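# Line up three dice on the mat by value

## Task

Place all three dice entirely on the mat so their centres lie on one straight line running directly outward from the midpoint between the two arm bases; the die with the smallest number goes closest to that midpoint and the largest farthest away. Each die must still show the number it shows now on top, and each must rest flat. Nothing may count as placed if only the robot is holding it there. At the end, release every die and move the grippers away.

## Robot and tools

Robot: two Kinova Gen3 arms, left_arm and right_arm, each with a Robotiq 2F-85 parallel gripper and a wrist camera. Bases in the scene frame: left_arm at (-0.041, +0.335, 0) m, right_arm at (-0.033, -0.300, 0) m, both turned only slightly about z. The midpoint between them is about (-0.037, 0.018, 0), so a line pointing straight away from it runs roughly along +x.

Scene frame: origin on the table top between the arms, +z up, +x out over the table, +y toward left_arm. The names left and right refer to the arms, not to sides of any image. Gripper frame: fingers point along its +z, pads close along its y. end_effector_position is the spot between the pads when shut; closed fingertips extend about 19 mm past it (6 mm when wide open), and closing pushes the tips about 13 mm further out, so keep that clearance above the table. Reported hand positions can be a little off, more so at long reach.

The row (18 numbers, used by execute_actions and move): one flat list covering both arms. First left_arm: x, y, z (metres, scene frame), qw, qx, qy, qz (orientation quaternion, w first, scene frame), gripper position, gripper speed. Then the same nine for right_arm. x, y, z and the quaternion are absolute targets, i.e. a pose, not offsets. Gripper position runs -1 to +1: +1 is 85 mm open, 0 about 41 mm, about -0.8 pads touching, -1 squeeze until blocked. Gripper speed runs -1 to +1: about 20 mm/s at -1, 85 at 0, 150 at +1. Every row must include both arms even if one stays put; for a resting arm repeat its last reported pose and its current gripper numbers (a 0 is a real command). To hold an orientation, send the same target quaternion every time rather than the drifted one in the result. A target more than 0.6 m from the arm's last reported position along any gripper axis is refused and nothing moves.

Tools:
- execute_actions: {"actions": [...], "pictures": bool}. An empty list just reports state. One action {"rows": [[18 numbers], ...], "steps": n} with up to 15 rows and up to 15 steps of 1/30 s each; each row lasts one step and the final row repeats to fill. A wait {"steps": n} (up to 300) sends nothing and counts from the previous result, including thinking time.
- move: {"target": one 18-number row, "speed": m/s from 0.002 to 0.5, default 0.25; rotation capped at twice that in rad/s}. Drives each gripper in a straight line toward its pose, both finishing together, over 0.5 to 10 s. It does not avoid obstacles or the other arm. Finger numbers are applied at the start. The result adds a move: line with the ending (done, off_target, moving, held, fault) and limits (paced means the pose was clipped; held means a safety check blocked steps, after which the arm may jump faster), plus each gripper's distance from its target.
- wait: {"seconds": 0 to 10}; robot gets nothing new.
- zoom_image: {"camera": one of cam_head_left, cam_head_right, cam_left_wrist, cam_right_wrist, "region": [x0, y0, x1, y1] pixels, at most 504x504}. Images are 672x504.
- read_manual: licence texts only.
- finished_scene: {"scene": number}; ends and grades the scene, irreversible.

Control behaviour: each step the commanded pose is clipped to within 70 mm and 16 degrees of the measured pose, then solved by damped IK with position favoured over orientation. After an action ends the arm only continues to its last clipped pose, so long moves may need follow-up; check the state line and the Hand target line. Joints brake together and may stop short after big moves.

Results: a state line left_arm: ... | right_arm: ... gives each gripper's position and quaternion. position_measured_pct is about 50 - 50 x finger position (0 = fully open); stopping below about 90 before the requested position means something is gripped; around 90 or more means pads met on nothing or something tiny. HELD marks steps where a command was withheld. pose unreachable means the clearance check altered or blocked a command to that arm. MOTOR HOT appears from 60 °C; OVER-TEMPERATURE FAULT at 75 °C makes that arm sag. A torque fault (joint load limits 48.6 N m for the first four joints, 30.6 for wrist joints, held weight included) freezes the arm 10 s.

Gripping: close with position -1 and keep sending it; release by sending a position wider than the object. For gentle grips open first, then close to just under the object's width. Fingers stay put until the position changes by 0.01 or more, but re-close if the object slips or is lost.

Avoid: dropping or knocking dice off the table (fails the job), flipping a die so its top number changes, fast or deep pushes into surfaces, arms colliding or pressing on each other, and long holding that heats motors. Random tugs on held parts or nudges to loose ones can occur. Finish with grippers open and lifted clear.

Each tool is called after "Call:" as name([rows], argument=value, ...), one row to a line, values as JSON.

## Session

Call:
execute_actions(actions=[])

Scene clock: 0.00 s of 4800.00 s.
left_arm: end_effector_position=(+0.6588, -0.0765, +0.1948) position_measured_pct=0.0 end_effector_quat_wxyz=(+0.570, +0.662, +0.390, -0.291) | right_arm: end_effector_position=(+0.2953, -0.0974, +0.2122) position_measured_pct=0.0 end_effector_quat_wxyz=(+0.101, -0.436, +0.891, +0.076)
Joint positions: left_arm=[-0.045  1.587  1.4    0.734 -0.016  0.945 -0.592] | right_arm=[-0.265  0.166 -0.13   2.039 -0.177  0.734  2.085]
Joint velocities: left_arm=[-0.002 -0.    -0.001 -0.     0.     0.001  0.   ] | right_arm=[-0.     0.001  0.     0.     0.001 -0.     0.   ]
Hand target (left_arm): +0.659, -0.077, +0.195; +0.570, +0.662, +0.390, -0.291
Hand target (right_arm): +0.295, -0.097, +0.212; +0.101, -0.436, +0.891, +0.076

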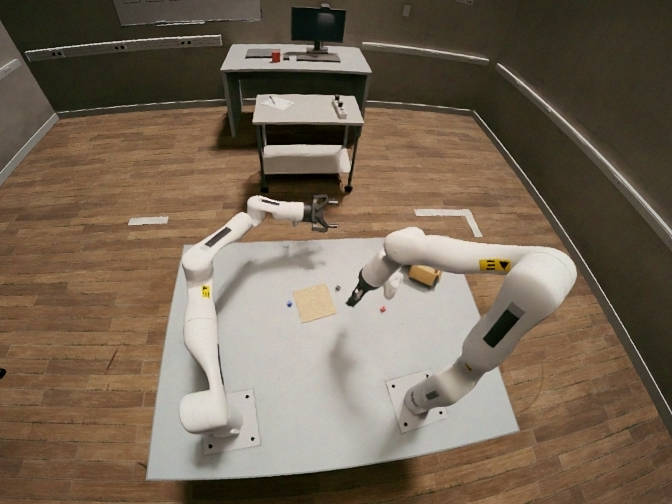

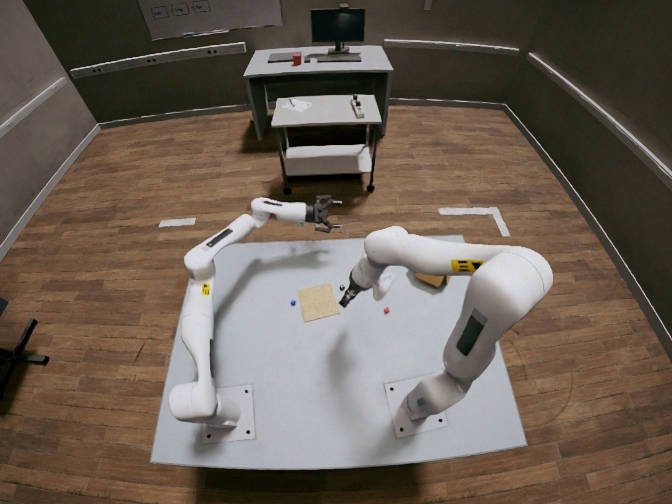

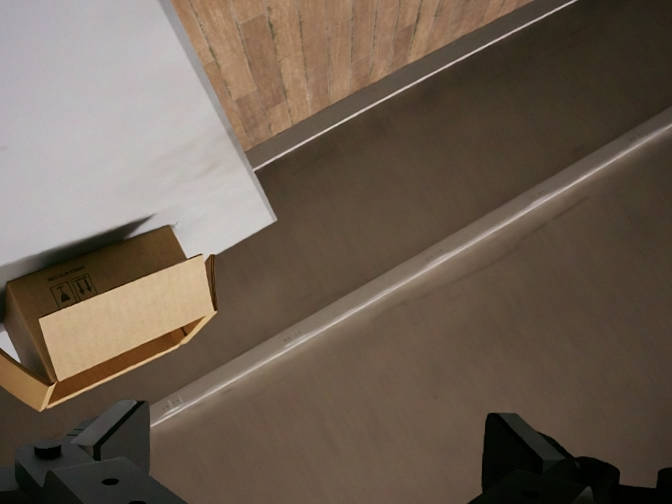

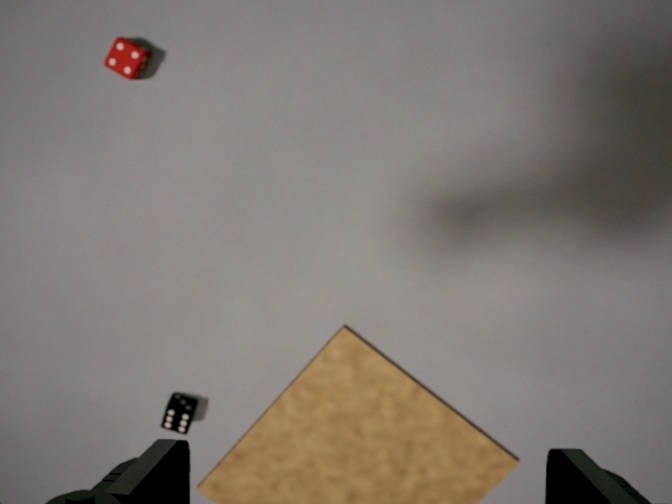

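Call:
move(target=[0.6588,-0.0765,0.25,0.57,0.662,0.39,-0.291,1,0, 0.1,-0.4,0.3,0,1,0,0,1,0])

Call:
move(target=[0.3,0.04,0.42,0,1,0,0,1,0, 0.1,-0.4,0.3,0,1,0,0,1,0])

Scene clock: 7.60 s of 4800.00 s.
left_arm: end_effector_position=(+0.6587, -0.0765, +0.2498) position_measured_pct=0.0 end_effector_quat_wxyz=(+0.570, +0.662, +0.390, -0.291) | right_arm: end_effector_position=(+0.0990, -0.3982, +0.3005) position_measured_pct=0.0 end_effector_quat_wxyz=(-0.001, +1.000, +0.000, -0.001)
Joint positions: left_arm=[-0.048  1.503  1.4    0.741 -0.006  0.956 -0.516] | right_arm=[-0.106 -0.447  0.4    2.149  0.169  1.411  4.82 ]
Joint velocities: left_arm=[ 0.001 -0.001 -0.    -0.    -0.001  0.    -0.   ] | right_arm=[ 0.001 -0.004 -0.004 -0.001 -0.001 -0.001  0.003]
Hand target (left_arm): +0.659, -0.076, +0.250; +0.570, +0.662, +0.390, -0.291
Hand target (right_arm): +0.099, -0.398, +0.301; -0.001, +1.000, +0.001, -0.000
Off the commanded pose (left_arm): 0.000 m, 0 deg.
Off the commanded pose (right_arm): 0.002 m, 0 deg.
move: done

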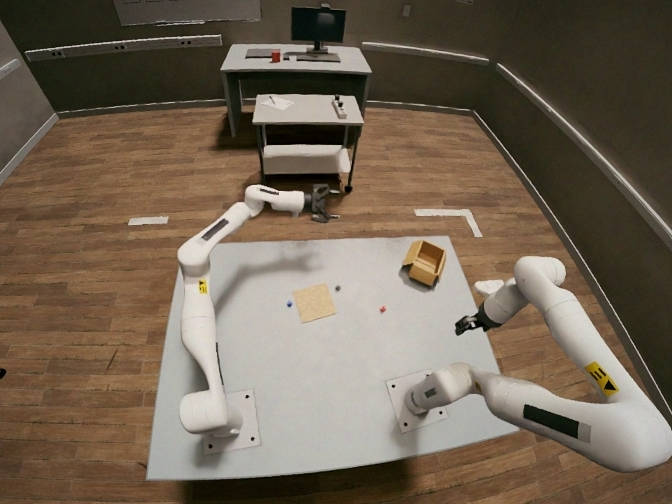

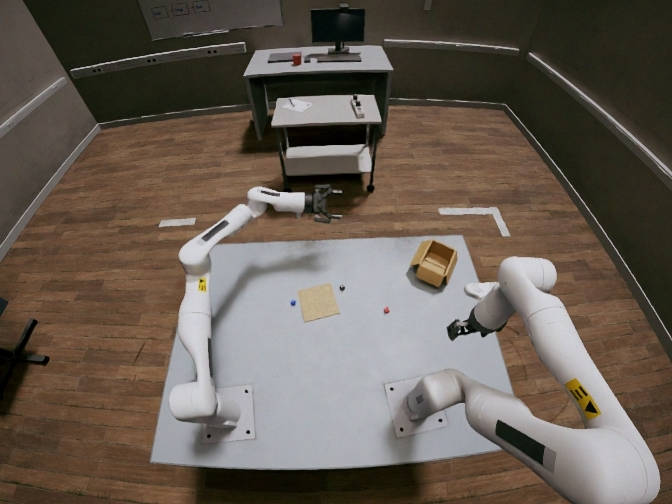

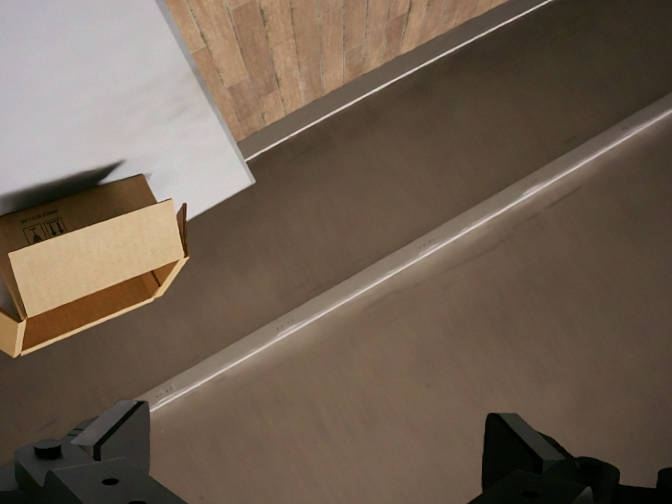

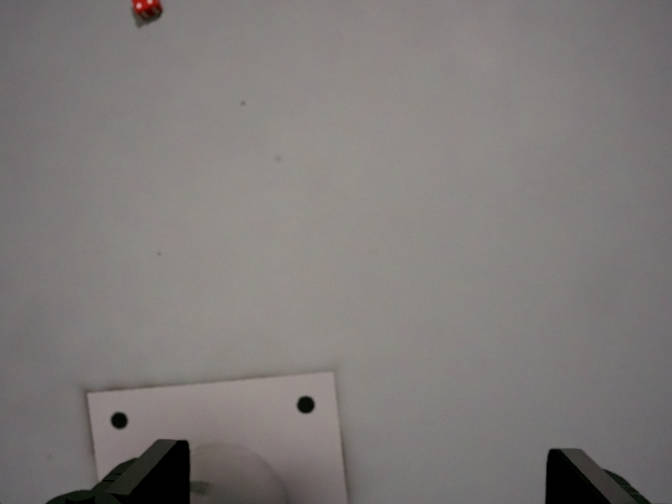

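Scene clock: 11.33 s of 4800.00 s.
left_arm: end_effector_position=(+0.3001, +0.0407, +0.4184) position_measured_pct=0.0 end_effector_quat_wxyz=(-0.002, +1.000, +0.001, -0.002) | right_arm: end_effector_position=(+0.1000, -0.4000, +0.3000) position_measured_pct=0.0 end_effector_quat_wxyz=(+0.000, +1.000, +0.000, +0.000)
Joint positions: left_arm=[ 0.173  0.53   1.225  1.098 -0.51   1.82  -0.481] | right_arm=[-0.106 -0.444  0.405  2.149  0.172  1.407  4.823]
Joint velocities: left_arm=[ 0.005 -0.004  0.003  0.    -0.001 -0.001  0.001] | right_arm=[-0.    -0.001 -0.     0.001  0.     0.     0.002]
Hand target (left_arm): +0.300, +0.041, +0.418; -0.002, +1.000, +0.001, -0.002
Hand target (right_arm): +0.100, -0.400, +0.300; +0.000, +1.000, +0.000, +0.000
Off the commanded pose (left_arm): 0.002 m, 0 deg.
Off the commanded pose (right_arm): 0.000 m, 0 deg.
move: done

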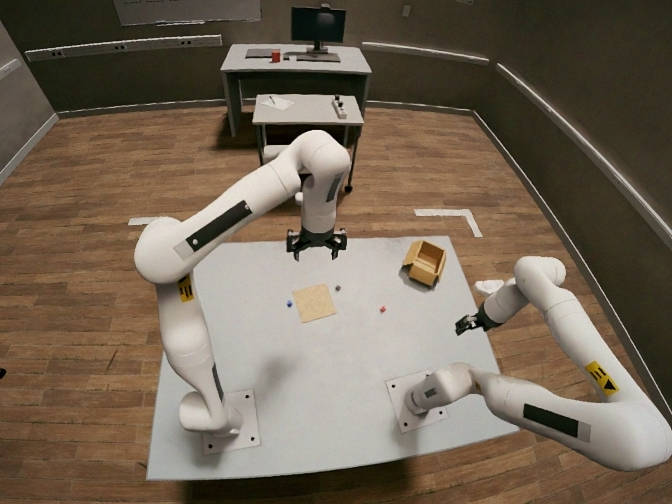

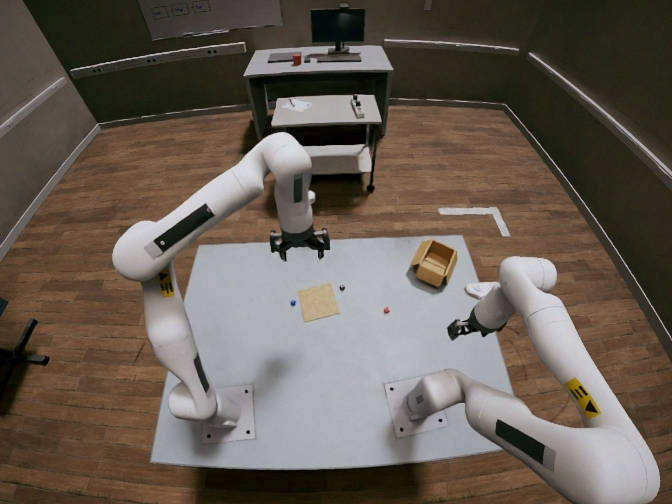

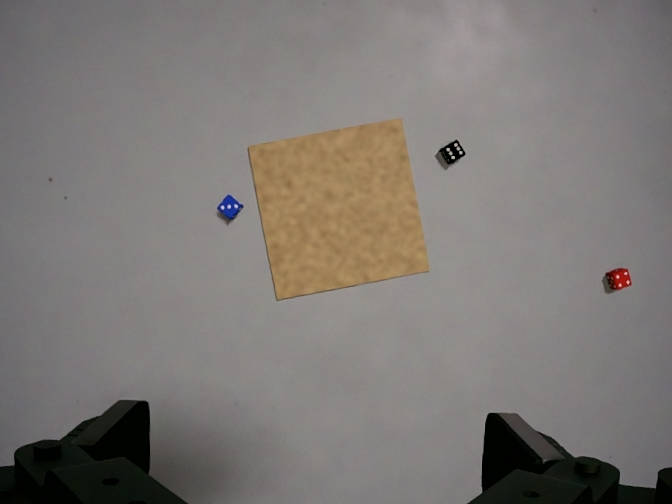

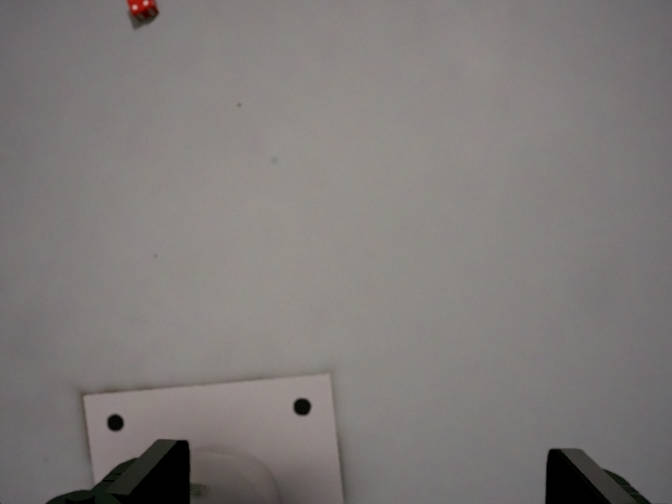

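Call:
move(target=[0.34,0.127,0.09,0,0.924,-0.383,0,1,0, 0.1,-0.4,0.3,0,1,0,0,1,0])

Scene clock: 16.73 s of 4800.00 s.
left_arm: end_effector_position=(+0.3398, +0.1278, +0.0904) position_measured_pct=0.0 end_effector_quat_wxyz=(-0.000, +0.924, -0.382, +0.000) | right_arm: end_effector_position=(+0.1000, -0.4000, +0.3000) position_measured_pct=0.0 end_effector_quat_wxyz=(+0.000, +1.000, -0.000, +0.000)
Joint positions: left_arm=[-0.117  0.915  1.179  1.881 -0.984  1.078 -1.005] | right_arm=[-0.106 -0.444  0.405  2.149  0.172  1.407  4.823]
Joint velocities: left_arm=[ 0.001  0.006 -0.002  0.001  0.002 -0.003 -0.002] | right_arm=[-0.001 -0.001  0.     0.    -0.001 -0.     0.001]
Hand target (left_arm): +0.340, +0.128, +0.090; -0.000, +0.924, -0.382, -0.000
Hand target (right_arm): +0.100, -0.400, +0.300; +0.000, +1.000, -0.000, +0.000
Off the commanded pose (left_arm): 0.001 m, 0 deg.
Off the commanded pose (right_arm): 0.000 m, 0 deg.
After step 90, 0.43 s passed at rest.
move: done

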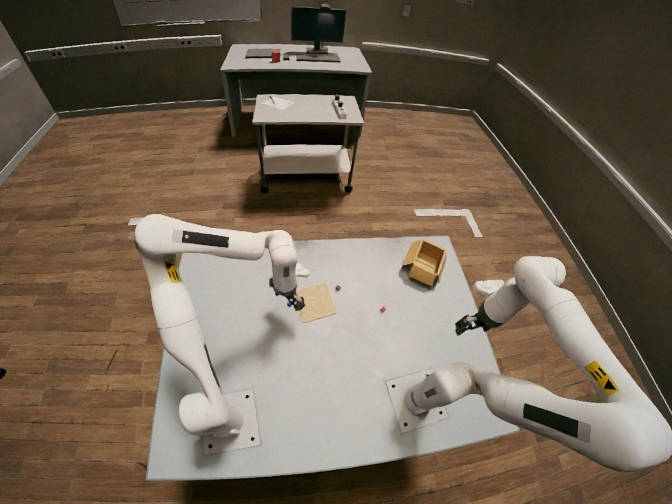

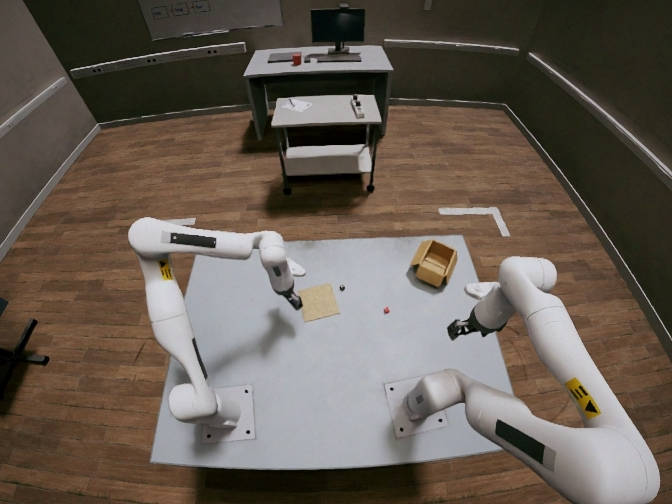

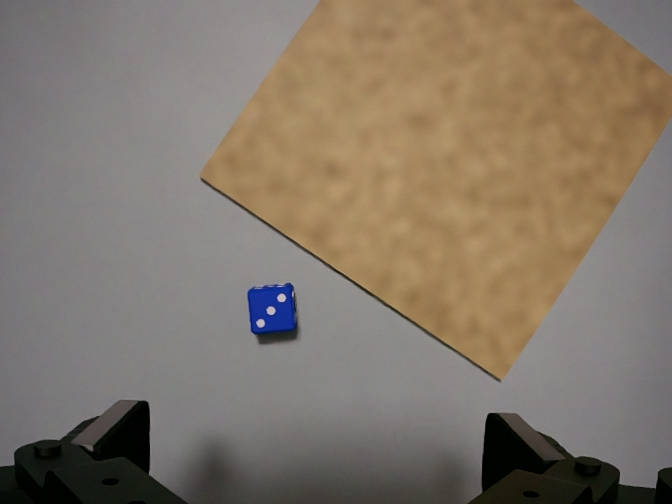

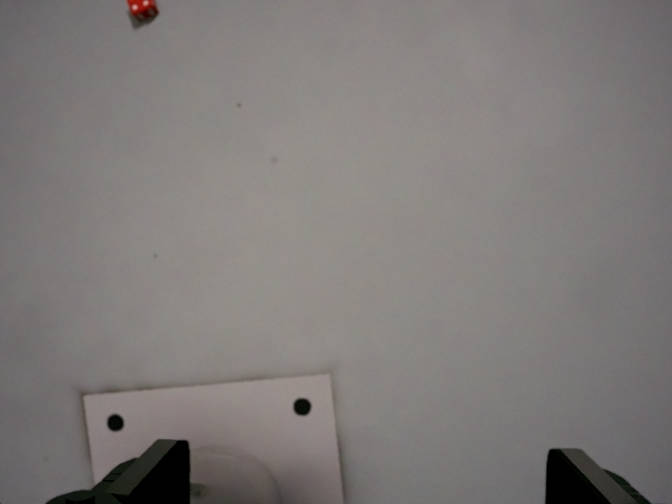

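Call:
move(target=[0.365,0.1244,0.05,0,0.937,-0.35,0,1,0, 0.1,-0.4,0.3,0,1,0,0,1,0], speed=0.12)

Scene clock: 20.73 s of 4800.00 s.
left_arm: end_effector_position=(+0.3652, +0.1246, +0.0503) position_measured_pct=0.0 end_effector_quat_wxyz=(-0.000, +0.937, -0.350, +0.000) | right_arm: end_effector_position=(+0.1000, -0.4000, +0.3000) position_measured_pct=0.0 end_effector_quat_wxyz=(+0.000, +1.000, -0.000, +0.000)
Joint positions: left_arm=[-0.075  0.997  1.092  1.827 -1.051  1.033 -0.95 ] | right_arm=[-0.106 -0.444  0.405  2.149  0.172  1.407  4.823]
Joint velocities: left_arm=[ 0.006  0.005  0.001 -0.001 -0.     0.    -0.001] | right_arm=[ 0.001 -0.001 -0.    -0.    -0.001 -0.    -0.001]
Hand target (left_arm): +0.365, +0.124, +0.050; +0.000, +0.937, -0.350, +0.000
Hand target (right_arm): +0.100, -0.400, +0.300; +0.000, +1.000, +0.000, -0.000
Off the commanded pose (left_arm): 0.000 m, 0 deg.
Off the commanded pose (right_arm): 0.000 m, 0 deg.
After step 90, 0.27 s passed at rest.
move: done

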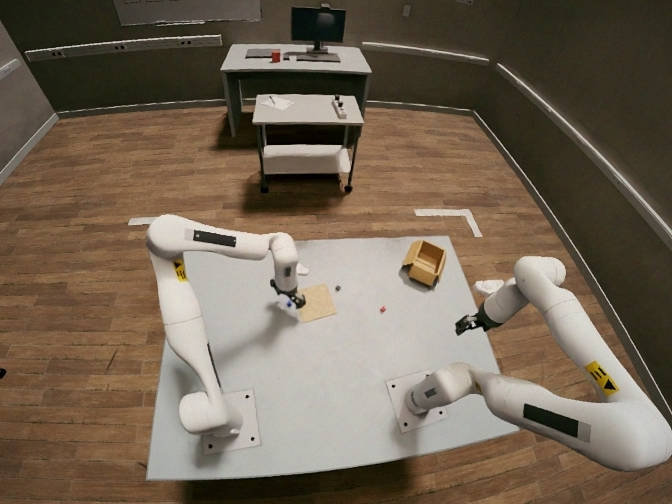

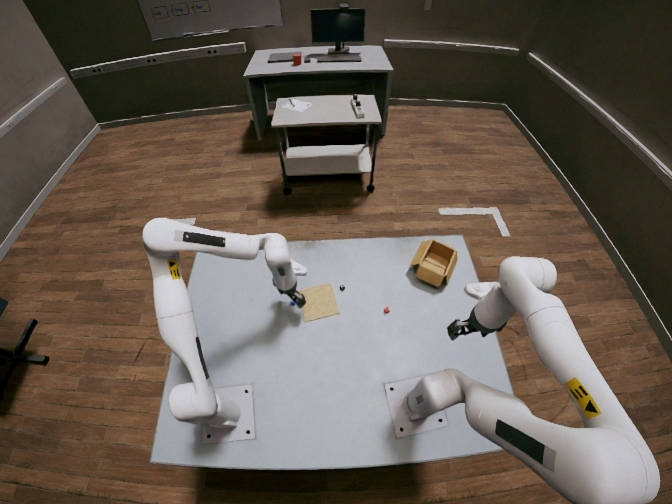

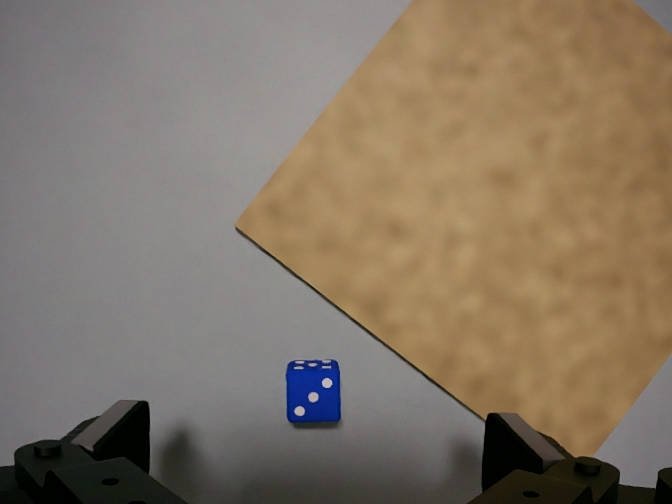

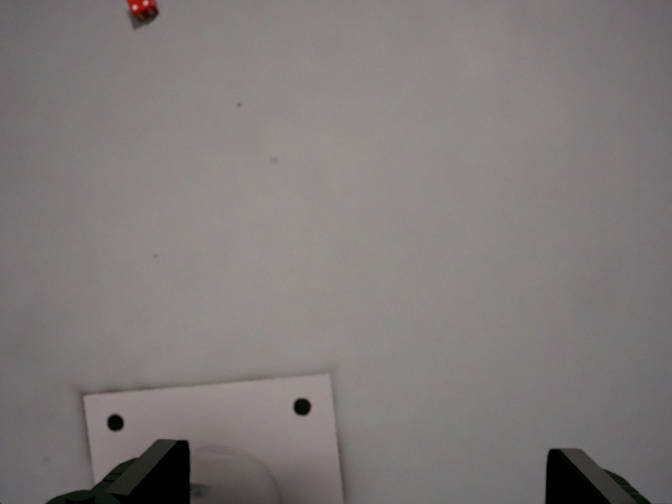

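Call:
move(target=[0.3665,0.1231,0.022,0,0.937,-0.35,0,1,0.5, 0.1,-0.4,0.3,0,1,0,0,1,0], speed=0.06)

Call:
move(target=[0.3665,0.1231,0.022,0,0.937,-0.35,0,-1,0.5, 0.1,-0.4,0.3,0,1,0,0,1,0])

Scene clock: 26.13 s of 4800.00 s.
left_arm: end_effector_position=(+0.3667, +0.1232, +0.0222) position_measured_pct=0.0 end_effector_quat_wxyz=(-0.000, +0.937, -0.350, +0.000) | right_arm: end_effector_position=(+0.1000, -0.4000, +0.3000) position_measured_pct=0.0 end_effector_quat_wxyz=(+0.000, +1.000, -0.000, +0.000)
Joint positions: left_arm=[-0.051  1.043  1.045  1.833 -1.107  0.989 -0.917] | right_arm=[-0.106 -0.444  0.405  2.149  0.172  1.407  4.823]
Joint velocities: left_arm=[ 0.002  0.002 -0.001 -0.001  0.001  0.    -0.001] | right_arm=[0.001 0.    0.    0.001 0.001 0.    0.   ]
Hand target (left_arm): +0.367, +0.123, +0.022; -0.000, +0.937, -0.350, +0.000
Hand target (right_arm): +0.100, -0.400, +0.300; +0.000, +1.000, -0.000, -0.000
Off the commanded pose (left_arm): 0.000 m, 0 deg.
Off the commanded pose (right_arm): 0.000 m, 0 deg.
After step 90, 1.67 s passed at rest.
move: done

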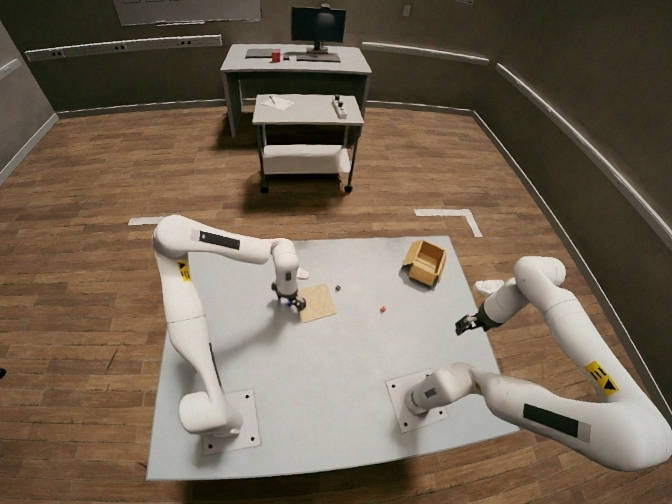

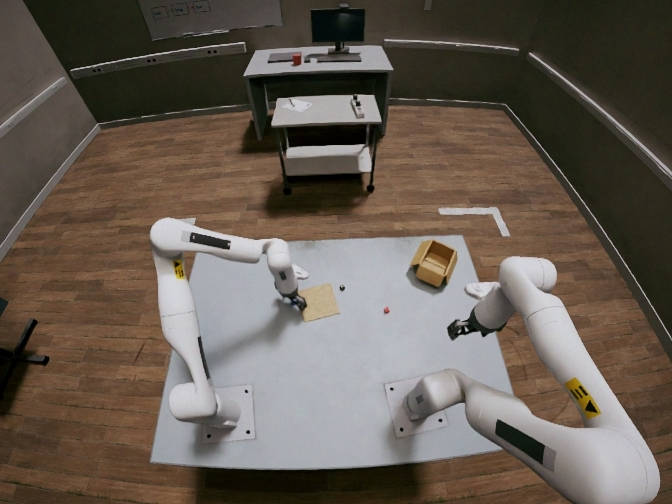

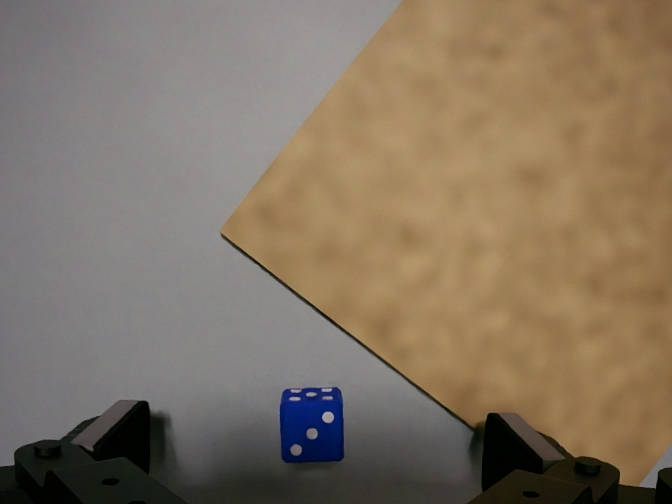

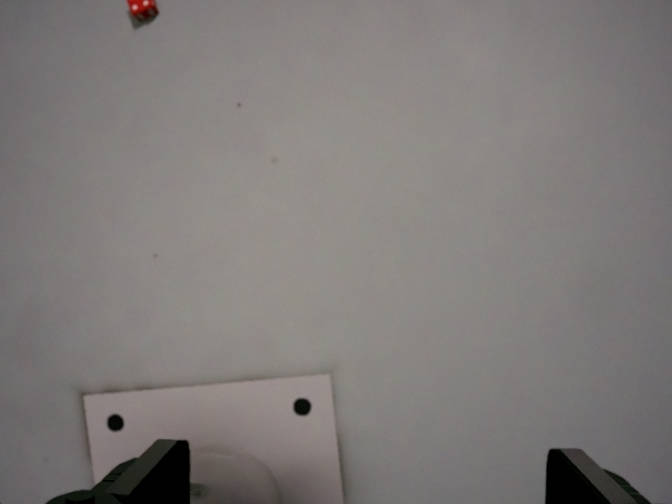

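Scene clock: 27.10 s of 4800.00 s.
left_arm: end_effector_position=(+0.3665, +0.1231, +0.0224) position_measured_pct=80.2 end_effector_quat_wxyz=(-0.000, +0.937, -0.350, +0.000) | right_arm: end_effector_position=(+0.1000, -0.4000, +0.3000) position_measured_pct=0.0 end_effector_quat_wxyz=(+0.000, +1.000, -0.000, +0.000)
Joint positions: left_arm=[-0.051  1.043  1.045  1.833 -1.107  0.989 -0.917] | right_arm=[-0.106 -0.444  0.405  2.149  0.172  1.407  4.823]
Joint velocities: left_arm=[ 0.002 -0.001 -0.    -0.     0.001 -0.    -0.001] | right_arm=[ 0.001 -0.001 -0.     0.001  0.001  0.     0.001]
Hand target (left_arm): +0.367, +0.123, +0.022; -0.000, +0.937, -0.350, +0.000
Hand target (right_arm): +0.100, -0.400, +0.300; +0.000, +1.000, +0.000, -0.000
Off the commanded pose (left_arm): 0.000 m, 0 deg.
Off the commanded pose (right_arm): 0.000 m, 0 deg.
move: done

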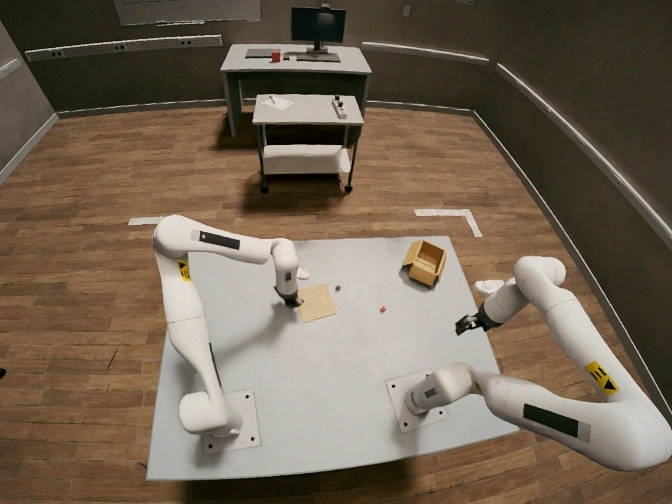

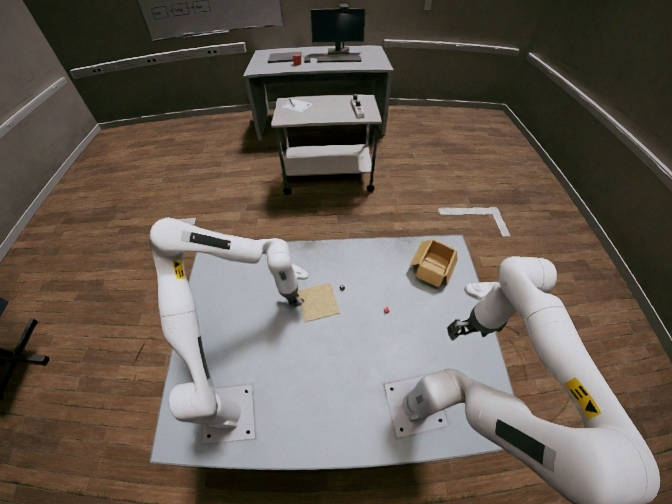

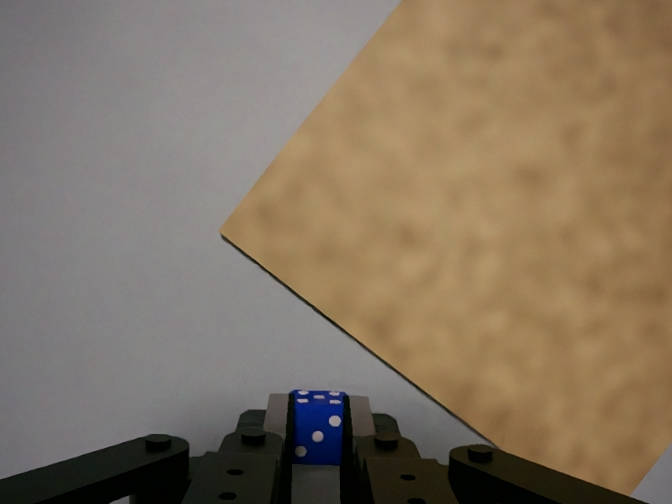

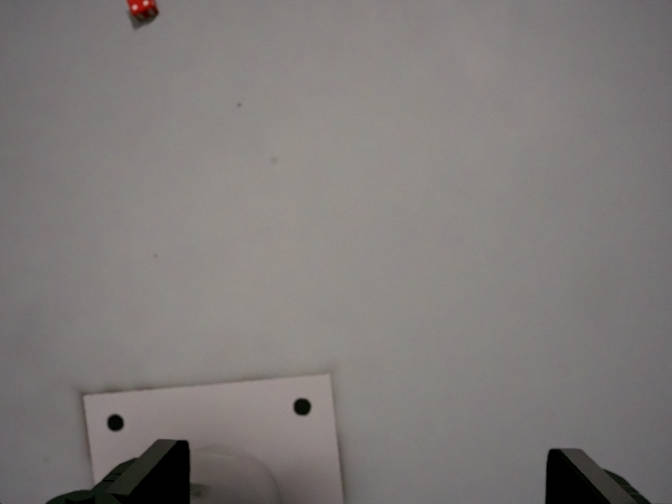

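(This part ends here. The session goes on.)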